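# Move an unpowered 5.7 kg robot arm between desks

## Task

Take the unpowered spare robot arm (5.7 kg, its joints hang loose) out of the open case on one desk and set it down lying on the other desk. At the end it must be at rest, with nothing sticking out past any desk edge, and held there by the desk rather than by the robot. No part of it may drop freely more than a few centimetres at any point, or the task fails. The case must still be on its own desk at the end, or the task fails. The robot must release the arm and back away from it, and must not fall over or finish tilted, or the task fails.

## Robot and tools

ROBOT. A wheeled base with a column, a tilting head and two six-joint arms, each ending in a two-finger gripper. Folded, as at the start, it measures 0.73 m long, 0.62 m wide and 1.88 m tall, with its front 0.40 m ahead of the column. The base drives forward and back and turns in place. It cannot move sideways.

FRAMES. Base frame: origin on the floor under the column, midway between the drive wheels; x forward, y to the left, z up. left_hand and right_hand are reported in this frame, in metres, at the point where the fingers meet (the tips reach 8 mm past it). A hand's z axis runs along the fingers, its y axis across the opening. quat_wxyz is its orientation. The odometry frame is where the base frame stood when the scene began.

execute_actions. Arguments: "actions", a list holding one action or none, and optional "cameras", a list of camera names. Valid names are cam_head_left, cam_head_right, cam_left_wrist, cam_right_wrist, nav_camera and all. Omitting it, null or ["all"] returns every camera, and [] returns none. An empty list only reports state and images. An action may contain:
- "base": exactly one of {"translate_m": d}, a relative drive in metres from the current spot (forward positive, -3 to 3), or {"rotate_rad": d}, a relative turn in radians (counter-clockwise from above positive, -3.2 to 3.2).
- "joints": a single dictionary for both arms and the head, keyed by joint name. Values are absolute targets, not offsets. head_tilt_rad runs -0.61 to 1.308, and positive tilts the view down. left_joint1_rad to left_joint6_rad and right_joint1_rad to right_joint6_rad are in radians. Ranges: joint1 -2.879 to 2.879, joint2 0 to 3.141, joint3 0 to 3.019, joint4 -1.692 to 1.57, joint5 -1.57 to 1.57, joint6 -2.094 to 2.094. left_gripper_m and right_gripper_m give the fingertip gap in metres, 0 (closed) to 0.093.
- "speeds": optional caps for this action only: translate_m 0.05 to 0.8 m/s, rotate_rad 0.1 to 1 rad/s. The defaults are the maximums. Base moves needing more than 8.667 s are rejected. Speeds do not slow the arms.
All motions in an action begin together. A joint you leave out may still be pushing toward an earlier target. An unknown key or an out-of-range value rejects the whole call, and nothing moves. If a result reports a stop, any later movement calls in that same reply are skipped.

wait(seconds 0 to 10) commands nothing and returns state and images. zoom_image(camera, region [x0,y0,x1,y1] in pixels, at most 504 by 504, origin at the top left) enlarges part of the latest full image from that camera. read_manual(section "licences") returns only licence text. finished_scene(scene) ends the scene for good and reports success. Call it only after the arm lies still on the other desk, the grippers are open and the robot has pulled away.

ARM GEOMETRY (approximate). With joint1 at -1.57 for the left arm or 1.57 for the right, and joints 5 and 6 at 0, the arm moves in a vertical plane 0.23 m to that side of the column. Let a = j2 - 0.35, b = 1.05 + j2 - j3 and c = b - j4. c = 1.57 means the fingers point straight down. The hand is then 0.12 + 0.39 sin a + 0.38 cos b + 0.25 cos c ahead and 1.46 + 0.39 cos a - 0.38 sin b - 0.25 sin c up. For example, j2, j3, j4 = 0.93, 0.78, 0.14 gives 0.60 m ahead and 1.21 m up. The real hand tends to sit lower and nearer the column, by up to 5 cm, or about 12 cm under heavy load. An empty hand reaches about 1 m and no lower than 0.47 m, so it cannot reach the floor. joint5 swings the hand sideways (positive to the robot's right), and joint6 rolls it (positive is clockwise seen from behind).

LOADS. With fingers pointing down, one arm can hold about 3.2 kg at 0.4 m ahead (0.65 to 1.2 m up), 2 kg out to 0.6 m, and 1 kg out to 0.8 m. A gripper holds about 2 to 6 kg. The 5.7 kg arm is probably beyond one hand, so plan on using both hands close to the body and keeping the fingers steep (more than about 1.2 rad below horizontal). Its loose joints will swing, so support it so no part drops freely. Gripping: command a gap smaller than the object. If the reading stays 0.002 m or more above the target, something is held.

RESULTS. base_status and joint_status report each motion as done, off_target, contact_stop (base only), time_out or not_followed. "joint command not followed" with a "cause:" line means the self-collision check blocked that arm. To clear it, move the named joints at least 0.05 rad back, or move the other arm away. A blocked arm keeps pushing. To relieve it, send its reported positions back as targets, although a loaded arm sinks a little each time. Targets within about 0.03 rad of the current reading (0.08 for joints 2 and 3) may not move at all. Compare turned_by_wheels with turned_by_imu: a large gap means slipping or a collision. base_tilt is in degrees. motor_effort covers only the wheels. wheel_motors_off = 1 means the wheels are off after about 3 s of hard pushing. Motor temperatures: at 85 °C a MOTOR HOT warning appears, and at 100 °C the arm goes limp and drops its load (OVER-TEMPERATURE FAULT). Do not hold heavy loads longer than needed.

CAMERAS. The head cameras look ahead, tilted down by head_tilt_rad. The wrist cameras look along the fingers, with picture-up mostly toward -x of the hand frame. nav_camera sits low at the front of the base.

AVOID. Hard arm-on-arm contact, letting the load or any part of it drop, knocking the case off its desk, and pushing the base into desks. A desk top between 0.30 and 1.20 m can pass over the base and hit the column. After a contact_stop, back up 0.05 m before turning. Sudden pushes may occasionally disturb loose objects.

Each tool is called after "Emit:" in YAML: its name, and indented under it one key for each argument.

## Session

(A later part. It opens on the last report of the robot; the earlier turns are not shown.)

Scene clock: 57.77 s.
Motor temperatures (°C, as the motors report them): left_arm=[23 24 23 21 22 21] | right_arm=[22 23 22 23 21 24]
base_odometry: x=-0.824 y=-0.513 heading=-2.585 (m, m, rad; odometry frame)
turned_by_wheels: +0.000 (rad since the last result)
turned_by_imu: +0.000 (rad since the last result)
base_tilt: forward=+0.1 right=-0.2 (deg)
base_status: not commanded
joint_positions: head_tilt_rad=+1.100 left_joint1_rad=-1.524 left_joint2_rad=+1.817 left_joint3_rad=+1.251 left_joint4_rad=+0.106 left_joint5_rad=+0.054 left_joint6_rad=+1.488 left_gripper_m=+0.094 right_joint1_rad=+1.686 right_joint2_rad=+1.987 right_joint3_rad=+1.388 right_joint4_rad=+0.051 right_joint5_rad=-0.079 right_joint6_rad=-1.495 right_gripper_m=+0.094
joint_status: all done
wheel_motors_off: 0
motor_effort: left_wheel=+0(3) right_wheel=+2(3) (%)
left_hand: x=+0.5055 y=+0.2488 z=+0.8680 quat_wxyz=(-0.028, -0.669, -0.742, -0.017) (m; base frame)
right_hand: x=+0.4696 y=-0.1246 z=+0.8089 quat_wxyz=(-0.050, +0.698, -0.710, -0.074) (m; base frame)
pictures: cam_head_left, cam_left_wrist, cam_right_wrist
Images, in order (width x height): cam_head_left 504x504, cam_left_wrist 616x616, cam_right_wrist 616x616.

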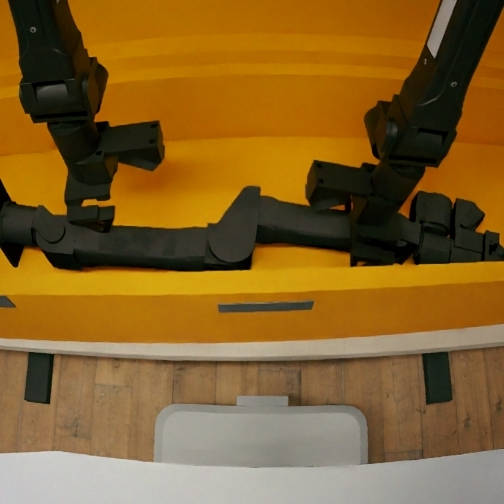

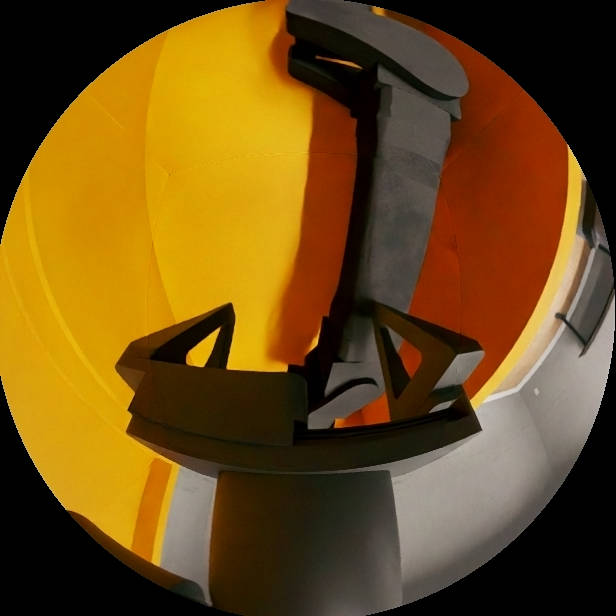

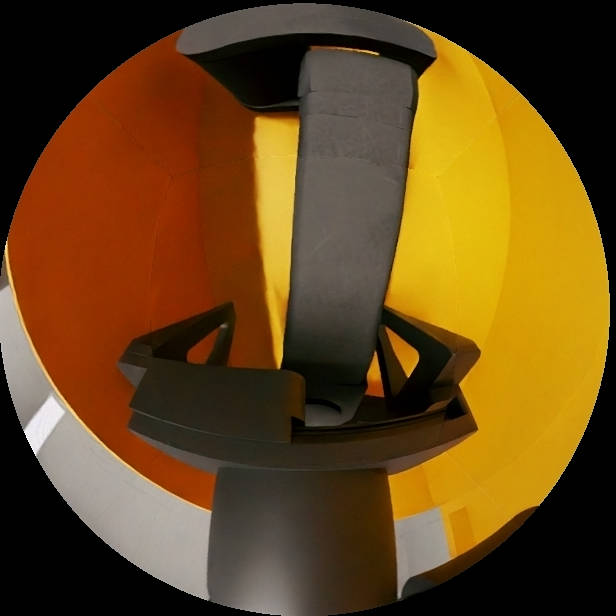

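Emit:
execute_actions:
  actions:
    - {"joints":{"left_joint2_rad":1.70,"left_joint3_rad":1.10,"left_joint4_rad":0.1}}
  cameras: ["cam_left_wrist"]

Emit:
execute_actions:
  actions:
    - {"joints":{"left_joint2_rad":1.85,"left_joint3_rad":1.19,"left_joint4_rad":0.13}}
  cameras: ["cam_left_wrist"]

Scene clock: 61.47 s.
Motor temperatures (°C, as the motors report them): left_arm=[23 24 23 21 22 21] | right_arm=[22 23 22 23 21 24]
base_odometry: x=-0.824 y=-0.513 heading=-2.585 (m, m, rad; odometry frame)
turned_by_wheels: +0.000 (rad since the last result)
turned_by_imu: +0.001 (rad since the last result)
base_tilt: forward=+0.1 right=-0.3 (deg)
base_status: not commanded
joint_positions: head_tilt_rad=+1.100 left_joint1_rad=-1.524 left_joint2_rad=+1.710 left_joint3_rad=+1.105 left_joint4_rad=+0.099 left_joint5_rad=+0.052 left_joint6_rad=+1.489 left_gripper_m=+0.094 right_joint1_rad=+1.686 right_joint2_rad=+1.987 right_joint3_rad=+1.388 right_joint4_rad=+0.051 right_joint5_rad=-0.079 right_joint6_rad=-1.495 right_gripper_m=+0.094
joint_status: all done
wheel_motors_off: 0
motor_effort: left_wheel=-1(3) right_wheel=+1(1) (%)
left_hand: x=+0.4732 y=+0.2470 z=+0.9091 quat_wxyz=(-0.010, -0.669, -0.743, -0.002) (m; base frame)
right_hand: x=+0.4696 y=-0.1246 z=+0.8089 quat_wxyz=(-0.050, +0.698, -0.710, -0.074) (m; base frame)
pictures: cam_left_wrist
Images, in order (width x height): cam_left_wrist 616x616.

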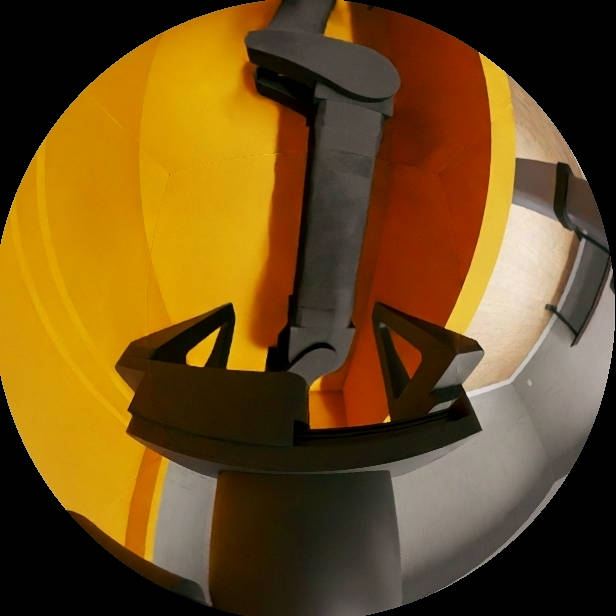

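Scene clock: 62.50 s.
Motor temperatures (°C, as the motors report them): left_arm=[23 24 23 21 22 21] | right_arm=[22 23 22 23 21 24]
base_odometry: x=-0.824 y=-0.513 heading=-2.585 (m, m, rad; odometry frame)
turned_by_wheels: +0.000 (rad since the last result)
turned_by_imu: +0.000 (rad since the last result)
base_tilt: forward=+0.1 right=-0.3 (deg)
base_status: not commanded
joint_positions: head_tilt_rad=+1.100 left_joint1_rad=-1.524 left_joint2_rad=+1.842 left_joint3_rad=+1.188 left_joint4_rad=+0.123 left_joint5_rad=+0.052 left_joint6_rad=+1.489 left_gripper_m=+0.094 right_joint1_rad=+1.686 right_joint2_rad=+1.987 right_joint3_rad=+1.388 right_joint4_rad=+0.051 right_joint5_rad=-0.079 right_joint6_rad=-1.495 right_gripper_m=+0.094
joint_status: all done
wheel_motors_off: 0
motor_effort: left_wheel=-1(1) right_wheel=+1(1) (%)
left_hand: x=+0.4564 y=+0.2486 z=+0.8610 quat_wxyz=(-0.002, -0.669, -0.743, +0.006) (m; base frame)
right_hand: x=+0.4696 y=-0.1246 z=+0.8089 quat_wxyz=(-0.050, +0.698, -0.710, -0.074) (m; base frame)
pictures: cam_left_wrist
Images, in order (width x height): cam_left_wrist 616x616.

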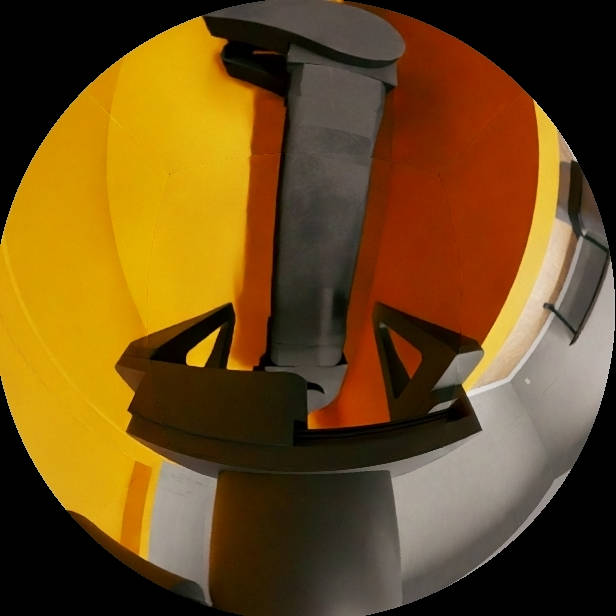

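Centered. Descend.

Emit:
execute_actions:
  actions:
    - {"joints":{"left_joint2_rad":1.99,"left_joint3_rad":1.30,"left_joint4_rad":0.15,"right_joint2_rad":2.03,"right_joint3_rad":1.43}}
  cameras: ["cam_head_left","cam_left_wrist","cam_right_wrist"]

Scene clock: 65.17 s.
Motor temperatures (°C, as the motors report them): left_arm=[23 24 23 21 22 21] | right_arm=[22 23 22 23 21 24]
base_odometry: x=-0.824 y=-0.513 heading=-2.585 (m, m, rad; odometry frame)
turned_by_wheels: +0.000 (rad since the last result)
turned_by_imu: +0.001 (rad since the last result)
base_tilt: forward=+0.1 right=-0.2 (deg)
base_status: not commanded
joint_positions: head_tilt_rad=+1.100 left_joint1_rad=-1.524 left_joint2_rad=+1.984 left_joint3_rad=+1.299 left_joint4_rad=+0.138 left_joint5_rad=+0.052 left_joint6_rad=+1.489 left_gripper_m=+0.094 right_joint1_rad=+1.686 right_joint2_rad=+2.019 right_joint3_rad=+1.431 right_joint4_rad=+0.051 right_joint5_rad=-0.079 right_joint6_rad=-1.495 right_gripper_m=+0.094
joint_status: all done
wheel_motors_off: 0
motor_effort: left_wheel=-1(1) right_wheel=+1(2) (%)
left_hand: x=+0.4404 y=+0.2503 z=+0.8083 quat_wxyz=(+0.005, -0.668, -0.744, +0.012) (m; base frame)
right_hand: x=+0.4757 y=-0.1230 z=+0.7962 quat_wxyz=(-0.055, +0.698, -0.710, -0.070) (m; base frame)
pictures: cam_head_left, cam_left_wrist, cam_right_wrist
Images, in order (width x height): cam_head_left 504x504, cam_left_wrist 616x616, cam_right_wrist 616x616.

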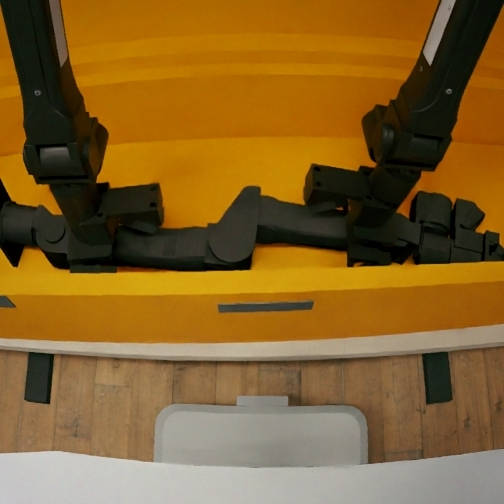

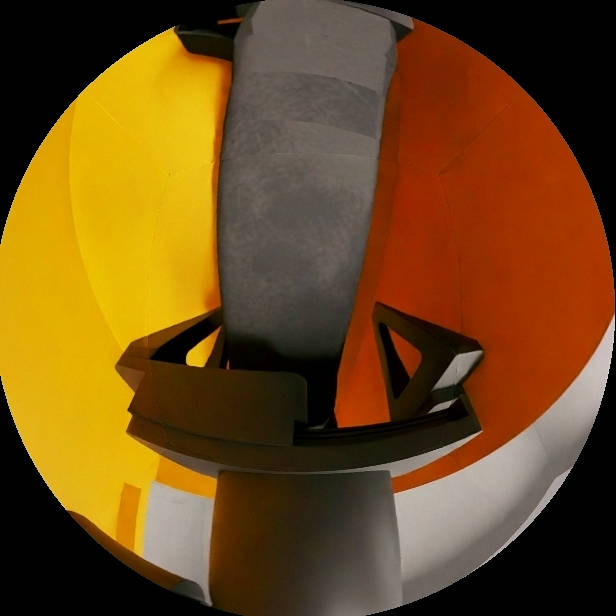

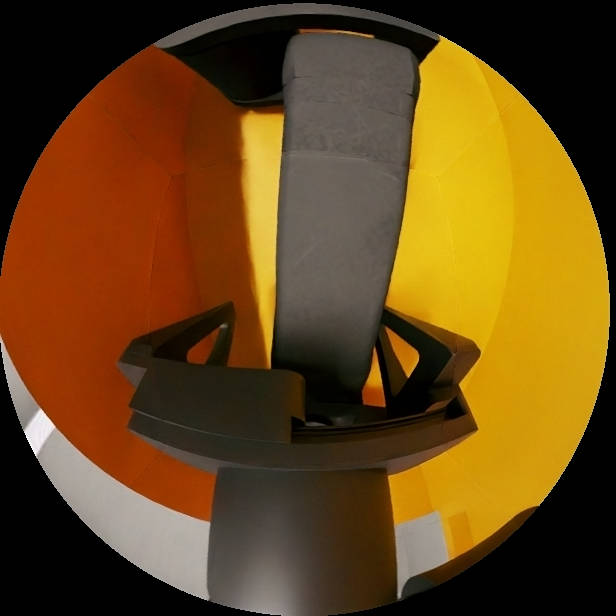

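A bit lower, then close.

Emit:
execute_actions:
  actions:
    - {"joints":{"left_joint2_rad":2.06,"left_joint3_rad":1.40,"left_joint4_rad":0.13,"right_joint2_rad":2.10,"right_joint3_rad":1.50}}
  cameras: []

Emit:
execute_actions:
  actions:
    - {"joints":{"left_gripper_m":0.0,"right_gripper_m":0.0}}
  cameras: ["cam_head_left","cam_left_wrist","cam_right_wrist"]

Scene clock: 67.80 s.
Motor temperatures (°C, as the motors report them): left_arm=[23 24 23 21 22 21] | right_arm=[22 23 22 23 21 24]
base_odometry: x=-0.824 y=-0.513 heading=-2.585 (m, m, rad; odometry frame)
turned_by_wheels: +0.000 (rad since the last result)
turned_by_imu: +0.001 (rad since the last result)
base_tilt: forward=+0.1 right=-0.3 (deg)
base_status: not commanded
joint_positions: head_tilt_rad=+1.100 left_joint1_rad=-1.526 left_joint2_rad=+2.002 left_joint3_rad=+1.343 left_joint4_rad=+0.124 left_joint5_rad=+0.042 left_joint6_rad=+1.485 left_gripper_m=+0.094 right_joint1_rad=+1.686 right_joint2_rad=+2.069 right_joint3_rad=+1.502 right_joint4_rad=+0.052 right_joint5_rad=-0.076 right_joint6_rad=-1.499 right_gripper_m=+0.094
joint_status: all done
wheel_motors_off: 0
motor_effort: left_wheel=+0(1) right_wheel=+3(2) (%)
left_hand: x=+0.4522 y=+0.2516 z=+0.7996 quat_wxyz=(+0.003, -0.668, -0.744, +0.005) (m; base frame)
right_hand: x=+0.4859 y=-0.1205 z=+0.7766 quat_wxyz=(-0.062, +0.699, -0.709, -0.063) (m; base frame)
pictures: none
No camera images: the call's "cameras" was empty. Leave "cameras" out to get every camera's image.

Scene clock: 68.53 s.
Motor temperatures (°C, as the motors report them): left_arm=[23 24 23 21 22 21] | right_arm=[22 23 22 23 21 24]
base_odometry: x=-0.824 y=-0.513 heading=-2.585 (m, m, rad; odometry frame)
turned_by_wheels: +0.000 (rad since the last result)
turned_by_imu: +0.000 (rad since the last result)
base_tilt: forward=+0.1 right=-0.3 (deg)
base_status: not commanded
joint_positions: head_tilt_rad=+1.100 left_joint1_rad=-1.526 left_joint2_rad=+1.995 left_joint3_rad=+1.343 left_joint4_rad=+0.113 left_joint5_rad=+0.041 left_joint6_rad=+1.513 left_gripper_m=+0.056 right_joint1_rad=+1.686 right_joint2_rad=+2.073 right_joint3_rad=+1.509 right_joint4_rad=+0.056 right_joint5_rad=-0.078 right_joint6_rad=-1.464 right_gripper_m=+0.055
joint_status: left_gripper_m off_target (ended at +0.056, target +0.000); right_gripper_m off_target (ended at +0.055, target +0.000)
wheel_motors_off: 0
motor_effort: left_wheel=+0(2) right_wheel=+3(4) (%)
left_hand: x=+0.4547 y=+0.2510 z=+0.8022 quat_wxyz=(+0.004, -0.678, -0.735, +0.006) (m; base frame)
right_hand: x=+0.4892 y=-0.1202 z=+0.7753 quat_wxyz=(-0.065, +0.687, -0.722, -0.062) (m; base frame)
pictures: cam_head_left, cam_left_wrist, cam_right_wrist
Images, in order (width x height): cam_head_left 504x504, cam_left_wrist 616x616, cam_right_wrist 616x616.

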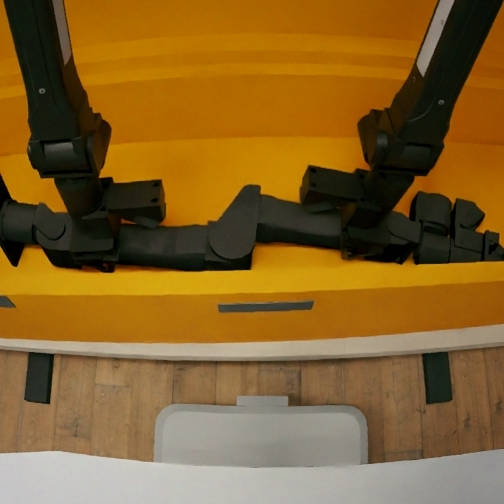

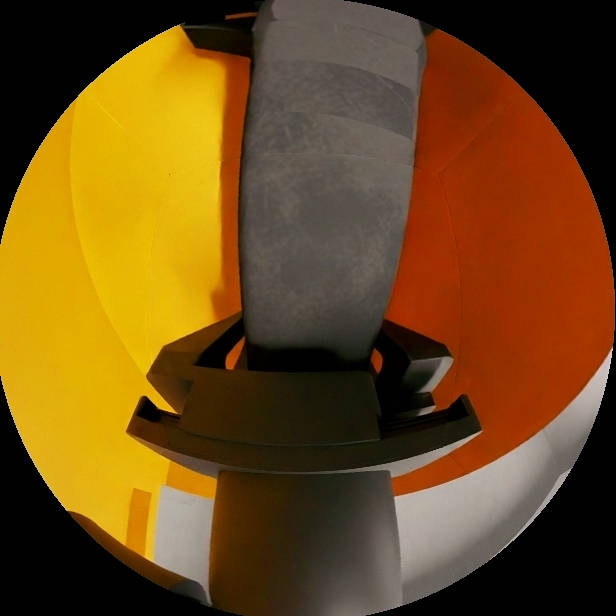

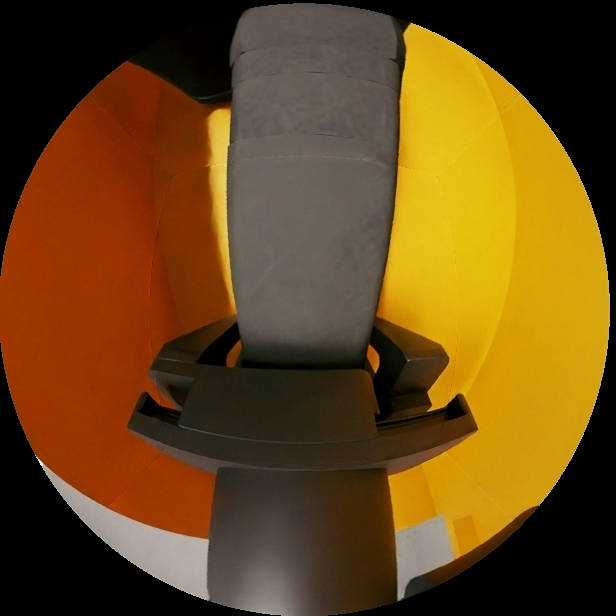

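Emit:
execute_actions:
  actions:
    - {"joints":{"left_joint2_rad":1.7,"left_joint3_rad":1.17,"left_joint4_rad":0.05,"right_joint2_rad":1.76,"right_joint3_rad":1.3,"right_joint4_rad":-0.03}}
  cameras: ["cam_head_left","cam_head_right"]

Scene clock: 71.53 s.
Motor temperatures (°C, as the motors report them): left_arm=[23 24 23 21 22 21] | right_arm=[22 24 22 23 21 24]
base_odometry: x=-0.824 y=-0.513 heading=-2.585 (m, m, rad; odometry frame)
turned_by_wheels: +0.000 (rad since the last result)
turned_by_imu: +0.001 (rad since the last result)
base_tilt: forward=+0.1 right=-0.3 (deg)
base_status: not commanded
joint_positions: head_tilt_rad=+1.100 left_joint1_rad=-1.547 left_joint2_rad=+1.825 left_joint3_rad=+1.184 left_joint4_rad=+0.058 left_joint5_rad=+0.055 left_joint6_rad=+1.542 left_gripper_m=+0.053 right_joint1_rad=+1.669 right_joint2_rad=+1.881 right_joint3_rad=+1.332 right_joint4_rad=-0.017 right_joint5_rad=-0.074 right_joint6_rad=-1.438 right_gripper_m=+0.054
joint_status: all done
wheel_motors_off: 0
on_its_own: left_gripper_m moved -0.003 toward your old target +0.000
motor_effort: left_wheel=-1(3) right_wheel=+2(6) (%)
left_hand: x=+0.4480 y=+0.2314 z=+0.8670 quat_wxyz=(+0.009, -0.691, -0.722, +0.033) (m; base frame)
right_hand: x=+0.4853 y=-0.1407 z=+0.8470 quat_wxyz=(-0.035, +0.675, -0.733, -0.074) (m; base frame)
pictures: cam_head_left, cam_head_right
Images, in order (width x height): cam_head_left 504x504, cam_head_right 504x504.

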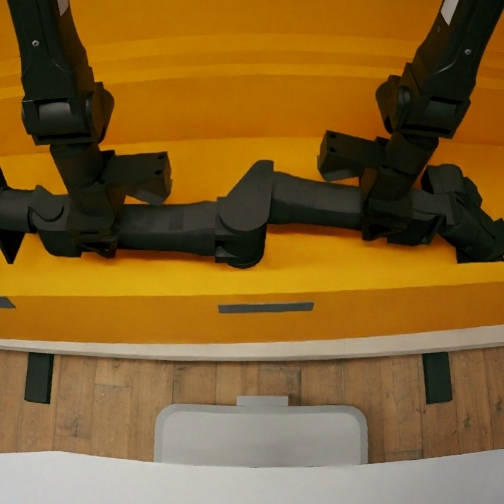

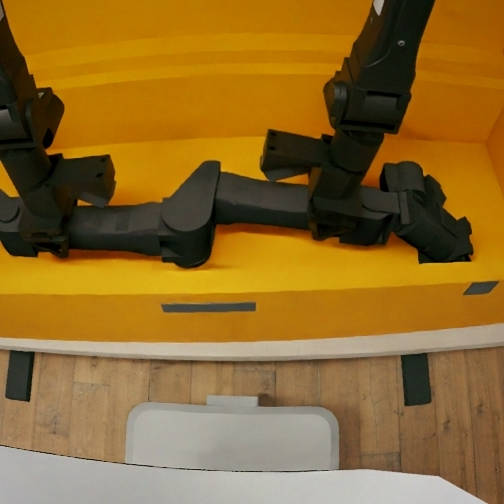

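Emit:
execute_actions:
  actions:
    - {"joints":{"left_joint2_rad":1.3,"left_joint3_rad":0.95,"left_joint4_rad":-0.15,"right_joint2_rad":1.33,"right_joint3_rad":1.03,"right_joint4_rad":-0.2}}
  cameras: ["cam_head_left","cam_head_right"]

Emit:
execute_actions:
  actions:
    - {"joints":{"head_tilt_rad":0.8,"left_joint2_rad":0.8,"left_joint3_rad":0.72,"left_joint4_rad":-0.38,"right_joint2_rad":0.8,"right_joint3_rad":0.74,"right_joint4_rad":-0.4}}
  cameras: ["cam_head_left","cam_head_right"]

Scene clock: 77.73 s.
Motor temperatures (°C, as the motors report them): left_arm=[23 25 23 21 22 21] | right_arm=[22 25 22 23 21 24]
base_odometry: x=-0.824 y=-0.513 heading=-2.585 (m, m, rad; odometry frame)
turned_by_wheels: +0.000 (rad since the last result)
turned_by_imu: +0.001 (rad since the last result)
base_tilt: forward=+0.1 right=-0.3 (deg)
base_status: not commanded
joint_positions: head_tilt_rad=+1.100 left_joint1_rad=-1.550 left_joint2_rad=+1.397 left_joint3_rad=+0.924 left_joint4_rad=-0.154 left_joint5_rad=+0.066 left_joint6_rad=+1.540 left_gripper_m=+0.053 right_joint1_rad=+1.678 right_joint2_rad=+1.465 right_joint3_rad=+1.038 right_joint4_rad=-0.172 right_joint5_rad=-0.072 right_joint6_rad=-1.407 right_gripper_m=+0.054
joint_status: all done
wheel_motors_off: 0
motor_effort: left_wheel=-1(3) right_wheel=+1(5) (%)
left_hand: x=+0.4520 y=+0.2250 z=+1.0215 quat_wxyz=(+0.020, -0.690, -0.722, +0.053) (m; base frame)
right_hand: x=+0.4859 y=-0.1492 z=+1.0035 quat_wxyz=(-0.023, +0.665, -0.742, -0.087) (m; base frame)
pictures: cam_head_left, cam_head_right
Images, in order (width x height): cam_head_left 504x504, cam_head_right 504x504.

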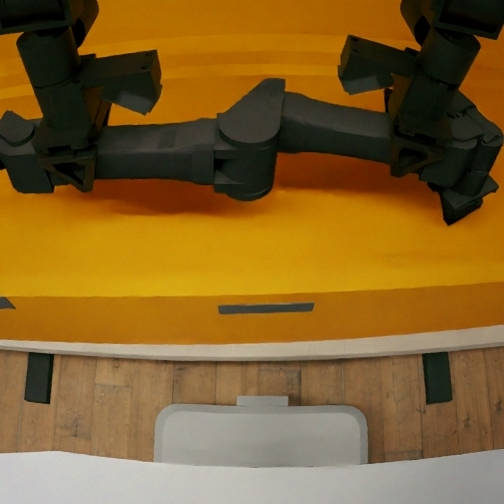

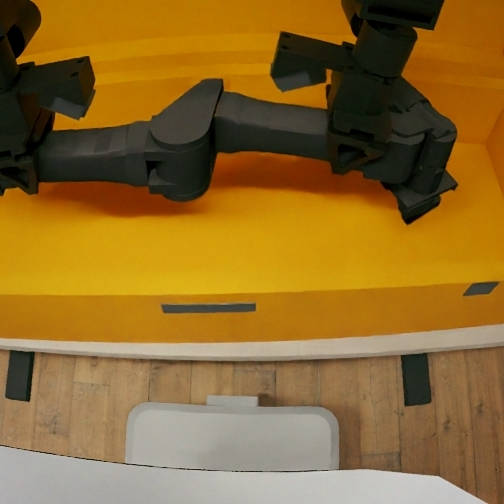

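Scene clock: 79.33 s.
Motor temperatures (°C, as the motors report them): left_arm=[23 25 23 21 22 21] | right_arm=[22 25 22 23 21 25]
base_odometry: x=-0.824 y=-0.513 heading=-2.585 (m, m, rad; odometry frame)
turned_by_wheels: +0.000 (rad since the last result)
turned_by_imu: +0.000 (rad since the last result)
base_tilt: forward=+0.1 right=-0.2 (deg)
base_status: not commanded
joint_positions: head_tilt_rad=+0.816 left_joint1_rad=-1.564 left_joint2_rad=+0.893 left_joint3_rad=+0.661 left_joint4_rad=-0.390 left_joint5_rad=+0.086 left_joint6_rad=+1.556 left_gripper_m=+0.053 right_joint1_rad=+1.688 right_joint2_rad=+0.923 right_joint3_rad=+0.715 right_joint4_rad=-0.373 right_joint5_rad=-0.071 right_joint6_rad=-1.379 right_gripper_m=+0.054
joint_status: all done
wheel_motors_off: 0
motor_effort: left_wheel=-1(5) right_wheel=+1(9) (%)
left_hand: x=+0.4096 y=+0.2126 z=+1.1748 quat_wxyz=(+0.007, -0.698, -0.713, +0.063) (m; base frame)
right_hand: x=+0.4358 y=-0.1634 z=+1.1743 quat_wxyz=(-0.031, +0.656, -0.749, -0.085) (m; base frame)
pictures: cam_head_left, cam_head_right
Images, in order (width x height): cam_head_left 504x504, cam_head_right 504x504.

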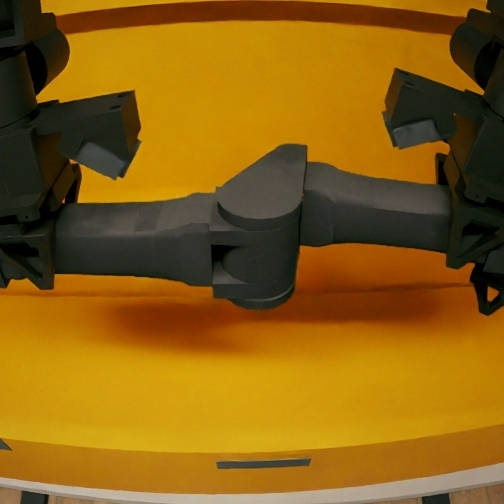

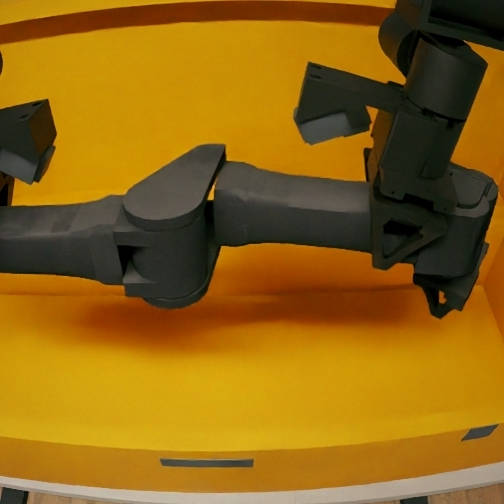

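Emit:
execute_actions:
  actions:
    - {"joints":{"left_joint2_rad":0.7,"left_joint3_rad":0.88,"left_joint4_rad":-0.6,"right_joint2_rad":0.7,"right_joint3_rad":0.92,"right_joint4_rad":-0.62}}
  cameras: ["cam_left_wrist","cam_right_wrist"]

Scene clock: 84.37 s.
Motor temperatures (°C, as the motors report them): left_arm=[23 26 24 21 23 21] | right_arm=[22 25 22 23 21 25]
base_odometry: x=-0.824 y=-0.513 heading=-2.585 (m, m, rad; odometry frame)
turned_by_wheels: +0.000 (rad since the last result)
turned_by_imu: +0.001 (rad since the last result)
base_tilt: forward=+0.1 right=-0.3 (deg)
base_status: not commanded
joint_positions: head_tilt_rad=+0.816 left_joint1_rad=-1.565 left_joint2_rad=+0.815 left_joint3_rad=+0.807 left_joint4_rad=-0.609 left_joint5_rad=+0.087 left_joint6_rad=+1.555 left_gripper_m=+0.053 right_joint1_rad=+1.688 right_joint2_rad=+0.858 right_joint3_rad=+0.867 right_joint4_rad=-0.586 right_joint5_rad=-0.075 right_joint6_rad=-1.380 right_gripper_m=+0.054
joint_status: right_joint2_rad time_out (moved -0.065 of -0.223); the others done
wheel_motors_off: 0
on_its_own: right_joint2_rad reads +0.858 and still pushes toward +0.700 since a time_out
motor_effort: left_wheel=+0(1) right_wheel=+2(3) (%)
left_hand: x=+0.4631 y=+0.2119 z=+1.2228 quat_wxyz=(+0.005, -0.697, -0.714, +0.062) (m; base frame)
right_hand: x=+0.4906 y=-0.1644 z=+1.2211 quat_wxyz=(-0.034, +0.657, -0.749, -0.085) (m; base frame)
pictures: cam_left_wrist, cam_right_wrist
Images, in order (width x height): cam_left_wrist 616x616, cam_right_wrist 616x616.

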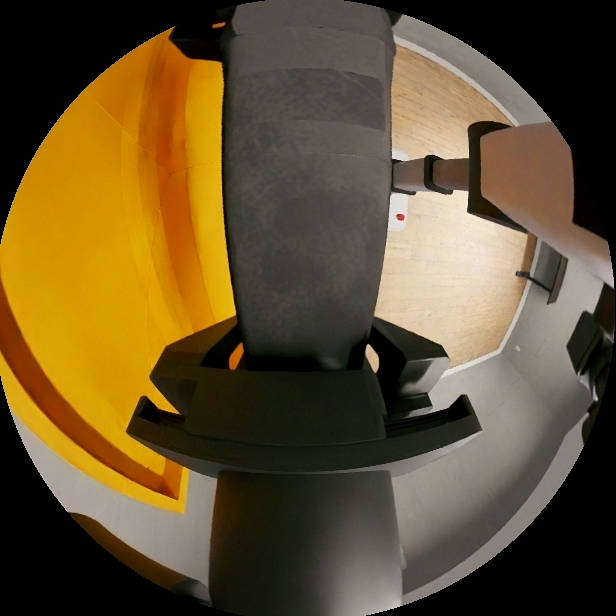

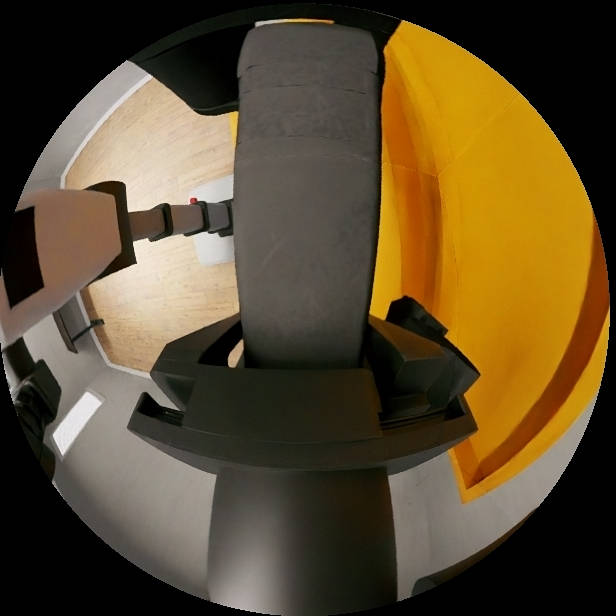

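Emit:
execute_actions:
  actions:
    - {"base":{"translate_m":-0.15},"speeds":{"translate_m":0.05},"joints":{"head_tilt_rad":0.9}}
  cameras: ["cam_head_left","cam_head_right","nav_camera"]

Scene clock: 89.57 s.
Motor temperatures (°C, as the motors report them): left_arm=[23 26 25 21 24 21] | right_arm=[22 26 23 23 21 25]
base_odometry: x=-0.696 y=-0.433 heading=-2.585 (m, m, rad; odometry frame)
turned_by_wheels: +0.001 (rad since the last result)
turned_by_imu: +0.002 (rad since the last result)
base_tilt: forward=+0.1 right=-0.3 (deg)
base_status: done
joint_positions: head_tilt_rad=+0.902 left_joint1_rad=-1.565 left_joint2_rad=+0.815 left_joint3_rad=+0.802 left_joint4_rad=-0.613 left_joint5_rad=+0.087 left_joint6_rad=+1.554 left_gripper_m=+0.053 right_joint1_rad=+1.688 right_joint2_rad=+0.860 right_joint3_rad=+0.863 right_joint4_rad=-0.591 right_joint5_rad=-0.075 right_joint6_rad=-1.380 right_gripper_m=+0.054
joint_status: all done
wheel_motors_off: 0
on_its_own: right_joint2_rad reads +0.860 and still pushes toward +0.700 since a time_out
motor_effort: left_wheel=+1(32) right_wheel=-2(38) (%)
left_hand: x=+0.4597 y=+0.2120 z=+1.2224 quat_wxyz=(+0.008, -0.697, -0.714, +0.065) (m; base frame)
right_hand: x=+0.4870 y=-0.1642 z=+1.2199 quat_wxyz=(-0.030, +0.656, -0.749, -0.089) (m; base frame)
pictures: cam_head_left, cam_head_right, nav_camera
Images, in order (width x height): cam_head_left 504x504, cam_head_right 504x504, nav_camera 504x504.

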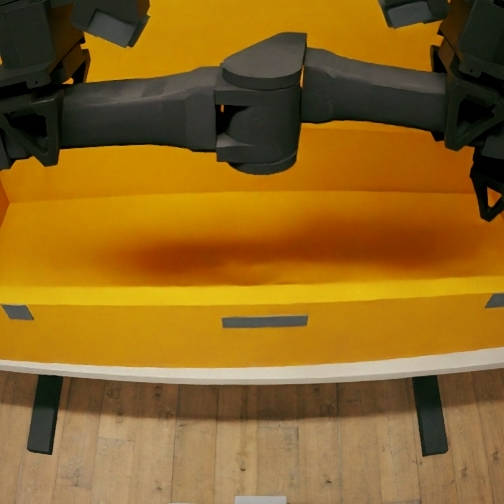

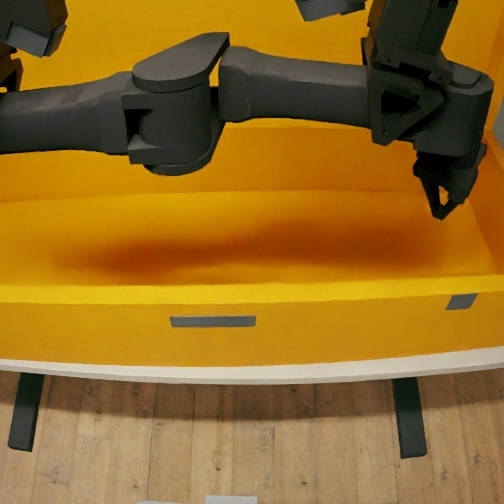

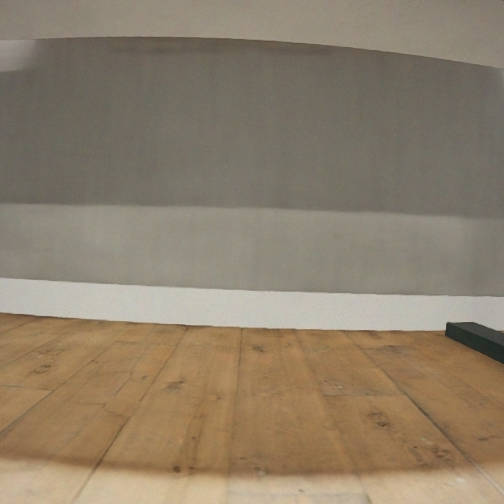

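Emit:
execute_actions:
  actions:
    - {"base":{"translate_m":-0.35},"speeds":{"translate_m":0.06},"joints":{"left_joint3_rad":1.0,"left_joint4_rad":-0.7,"right_joint3_rad":1.06,"right_joint4_rad":-0.7}}

Scene clock: 97.77 s.
Motor temperatures (°C, as the motors report them): left_arm=[23 26 27 21 24 22] | right_arm=[22 27 24 23 21 25]
base_odometry: x=-0.399 y=-0.248 heading=-2.586 (m, m, rad; odometry frame)
turned_by_wheels: -0.001 (rad since the last result)
turned_by_imu: +0.000 (rad since the last result)
base_tilt: forward=+0.1 right=-0.3 (deg)
base_status: done
joint_positions: head_tilt_rad=+0.902 left_joint1_rad=-1.565 left_joint2_rad=+0.815 left_joint3_rad=+0.908 left_joint4_rad=-0.712 left_joint5_rad=+0.084 left_joint6_rad=+1.551 left_gripper_m=+0.053 right_joint1_rad=+1.689 right_joint2_rad=+0.867 right_joint3_rad=+0.973 right_joint4_rad=-0.684 right_joint5_rad=-0.077 right_joint6_rad=-1.383 right_gripper_m=+0.054
joint_status: left_joint3_rad off_target (ended at +0.909, target +1.000); the others done
wheel_motors_off: 0
on_its_own: right_joint2_rad reads +0.867 and still pushes toward +0.700 since a time_out
motor_effort: left_wheel=-2(29) right_wheel=+0(39) (%)
left_hand: x=+0.4956 y=+0.2123 z=+1.2438 quat_wxyz=(+0.006, -0.696, -0.715, +0.061) (m; base frame)
right_hand: x=+0.5246 y=-0.1636 z=+1.2399 quat_wxyz=(-0.035, +0.658, -0.748, -0.086) (m; base frame)
pictures: cam_head_left, cam_head_right, cam_left_wrist, cam_right_wrist, nav_camera
Images, in order (width x height): cam_head_left 504x504, cam_head_right 504x504, cam_left_wrist 616x616, cam_right_wrist 616x616, nav_camera 504x504.

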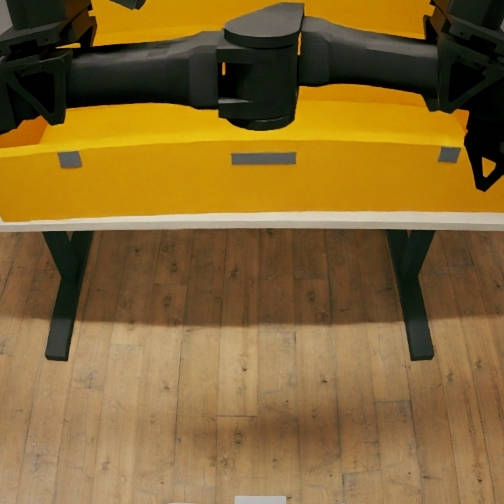

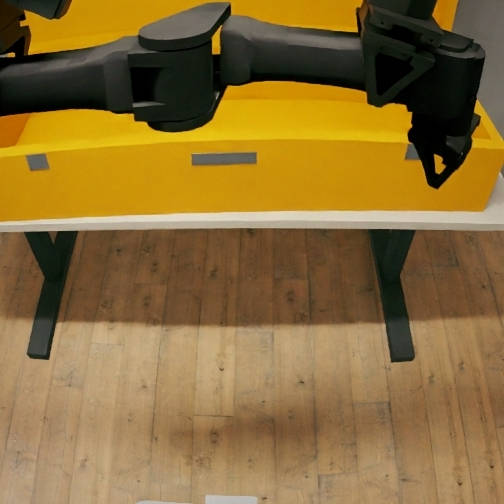

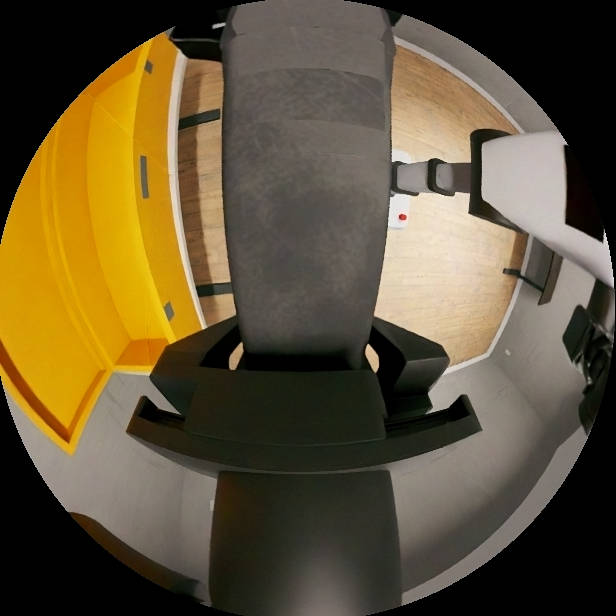

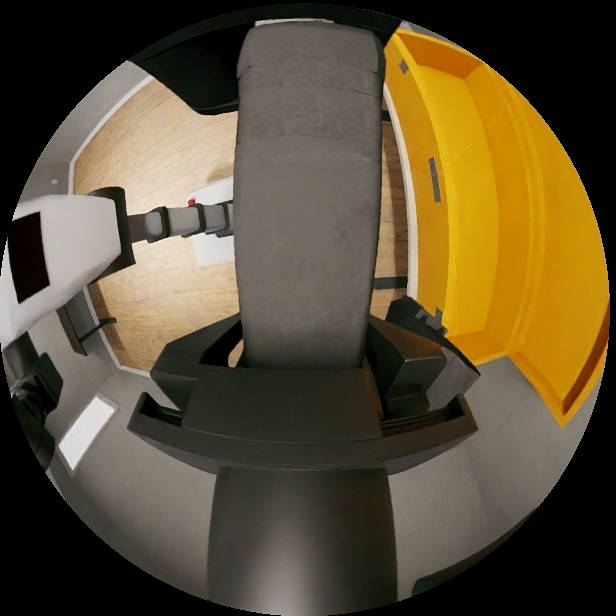

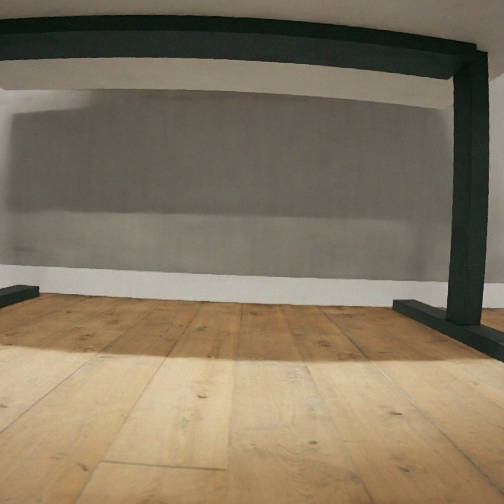

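Emit:
execute_actions:
  actions:
    - {"base":{"translate_m":-0.45},"speeds":{"translate_m":0.15}}
  cameras: []

Emit:
execute_actions:
  actions:
    - {"base":{"rotate_rad":-3.1},"speeds":{"rotate_rad":0.4},"joints":{"head_tilt_rad":0.6}}

Scene clock: 105.23 s.
Motor temperatures (°C, as the motors report them): left_arm=[23 27 29 21 25 22] | right_arm=[22 28 25 23 21 26]
base_odometry: x=-0.017 y=-0.011 heading=-2.587 (m, m, rad; odometry frame)
turned_by_wheels: -0.002 (rad since the last result)
turned_by_imu: -0.001 (rad since the last result)
base_tilt: forward=-0.1 right=-0.3 (deg)
base_status: done
joint_positions: head_tilt_rad=+0.902 left_joint1_rad=-1.565 left_joint2_rad=+0.815 left_joint3_rad=+0.907 left_joint4_rad=-0.713 left_joint5_rad=+0.083 left_joint6_rad=+1.548 left_gripper_m=+0.053 right_joint1_rad=+1.689 right_joint2_rad=+0.870 right_joint3_rad=+0.975 right_joint4_rad=-0.685 right_joint5_rad=-0.077 right_joint6_rad=-1.386 right_gripper_m=+0.054
joint_status: not commanded
wheel_motors_off: 0
on_its_own: right_joint2_rad reads +0.870 and still pushes toward +0.700 since a time_out
motor_effort: left_wheel=-2(49) right_wheel=+2(56) (%)
left_hand: x=+0.4948 y=+0.2125 z=+1.2436 quat_wxyz=(+0.007, -0.695, -0.716, +0.062) (m; base frame)
right_hand: x=+0.5251 y=-0.1634 z=+1.2393 quat_wxyz=(-0.034, +0.659, -0.747, -0.087) (m; base frame)
pictures: none
No camera images: the call's "cameras" was empty. Leave "cameras" out to get every camera's image.

Scene clock: 113.97 s.
Motor temperatures (°C, as the motors report them): left_arm=[23 27 30 21 25 22] | right_arm=[22 28 26 23 21 26]
base_odometry: x=-0.017 y=-0.011 heading=+0.597 (m, m, rad; odometry frame)
turned_by_wheels: -3.099 (rad since the last result)
turned_by_imu: -3.134 (rad since the last result)
base_tilt: forward=+0.0 right=-0.3 (deg)
base_status: done
joint_positions: head_tilt_rad=+0.618 left_joint1_rad=-1.566 left_joint2_rad=+0.815 left_joint3_rad=+0.907 left_joint4_rad=-0.713 left_joint5_rad=+0.082 left_joint6_rad=+1.548 left_gripper_m=+0.053 right_joint1_rad=+1.689 right_joint2_rad=+0.870 right_joint3_rad=+0.975 right_joint4_rad=-0.684 right_joint5_rad=-0.078 right_joint6_rad=-1.386 right_gripper_m=+0.054
joint_status: all done
wheel_motors_off: 0
on_its_own: right_joint2_rad reads +0.870 and still pushes toward +0.700 since a time_out
motor_effort: left_wheel=+4(44) right_wheel=-7(46) (%)
left_hand: x=+0.4948 y=+0.2124 z=+1.2436 quat_wxyz=(+0.007, -0.695, -0.716, +0.061) (m; base frame)
right_hand: x=+0.5253 y=-0.1633 z=+1.2393 quat_wxyz=(-0.035, +0.659, -0.747, -0.087) (m; base frame)
pictures: cam_head_left, cam_head_right, cam_left_wrist, cam_right_wrist, nav_camera
Images, in order (width x height): cam_head_left 504x504, cam_head_right 504x504, cam_left_wrist 616x616, cam_right_wrist 616x616, nav_camera 504x504.

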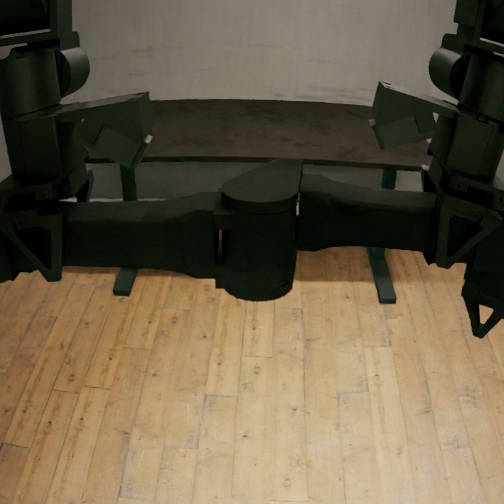

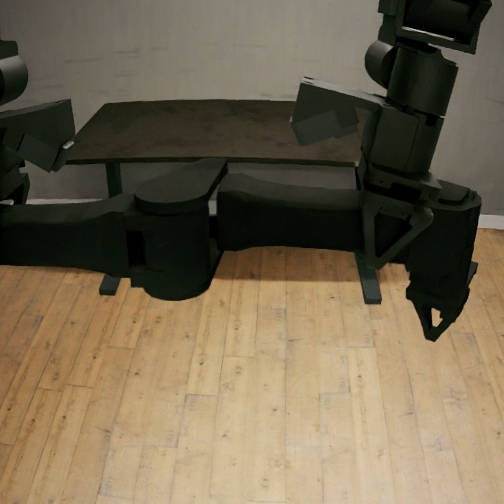

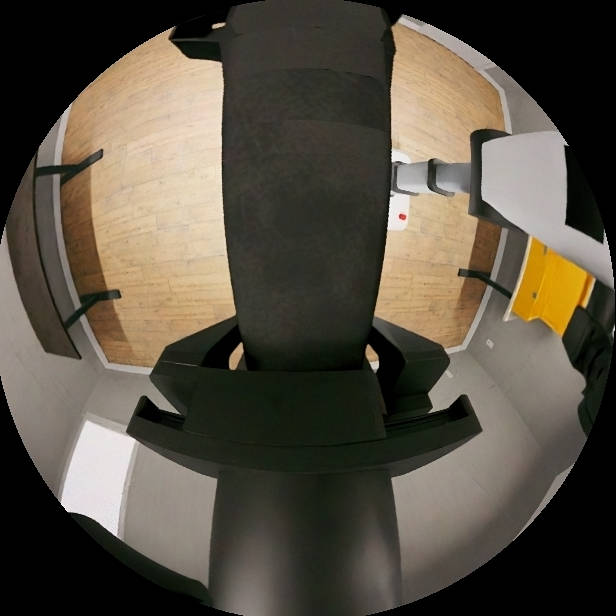

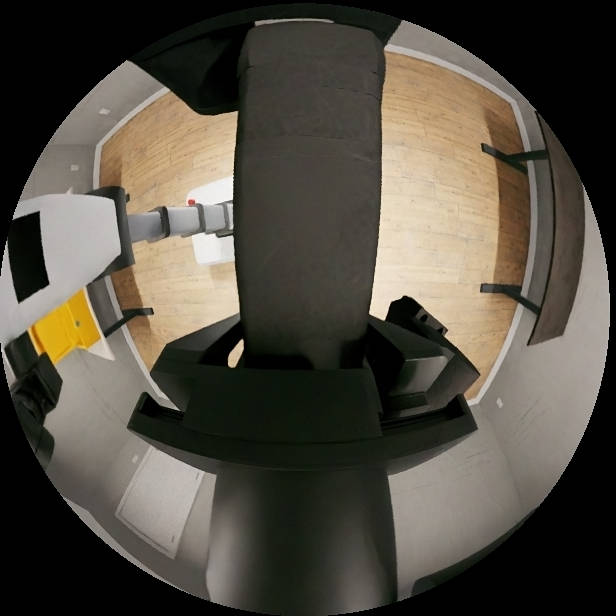

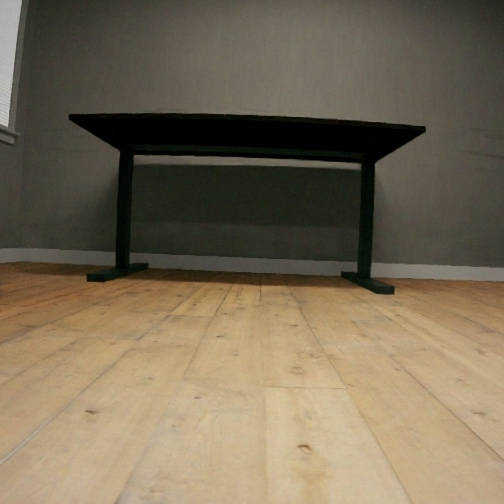

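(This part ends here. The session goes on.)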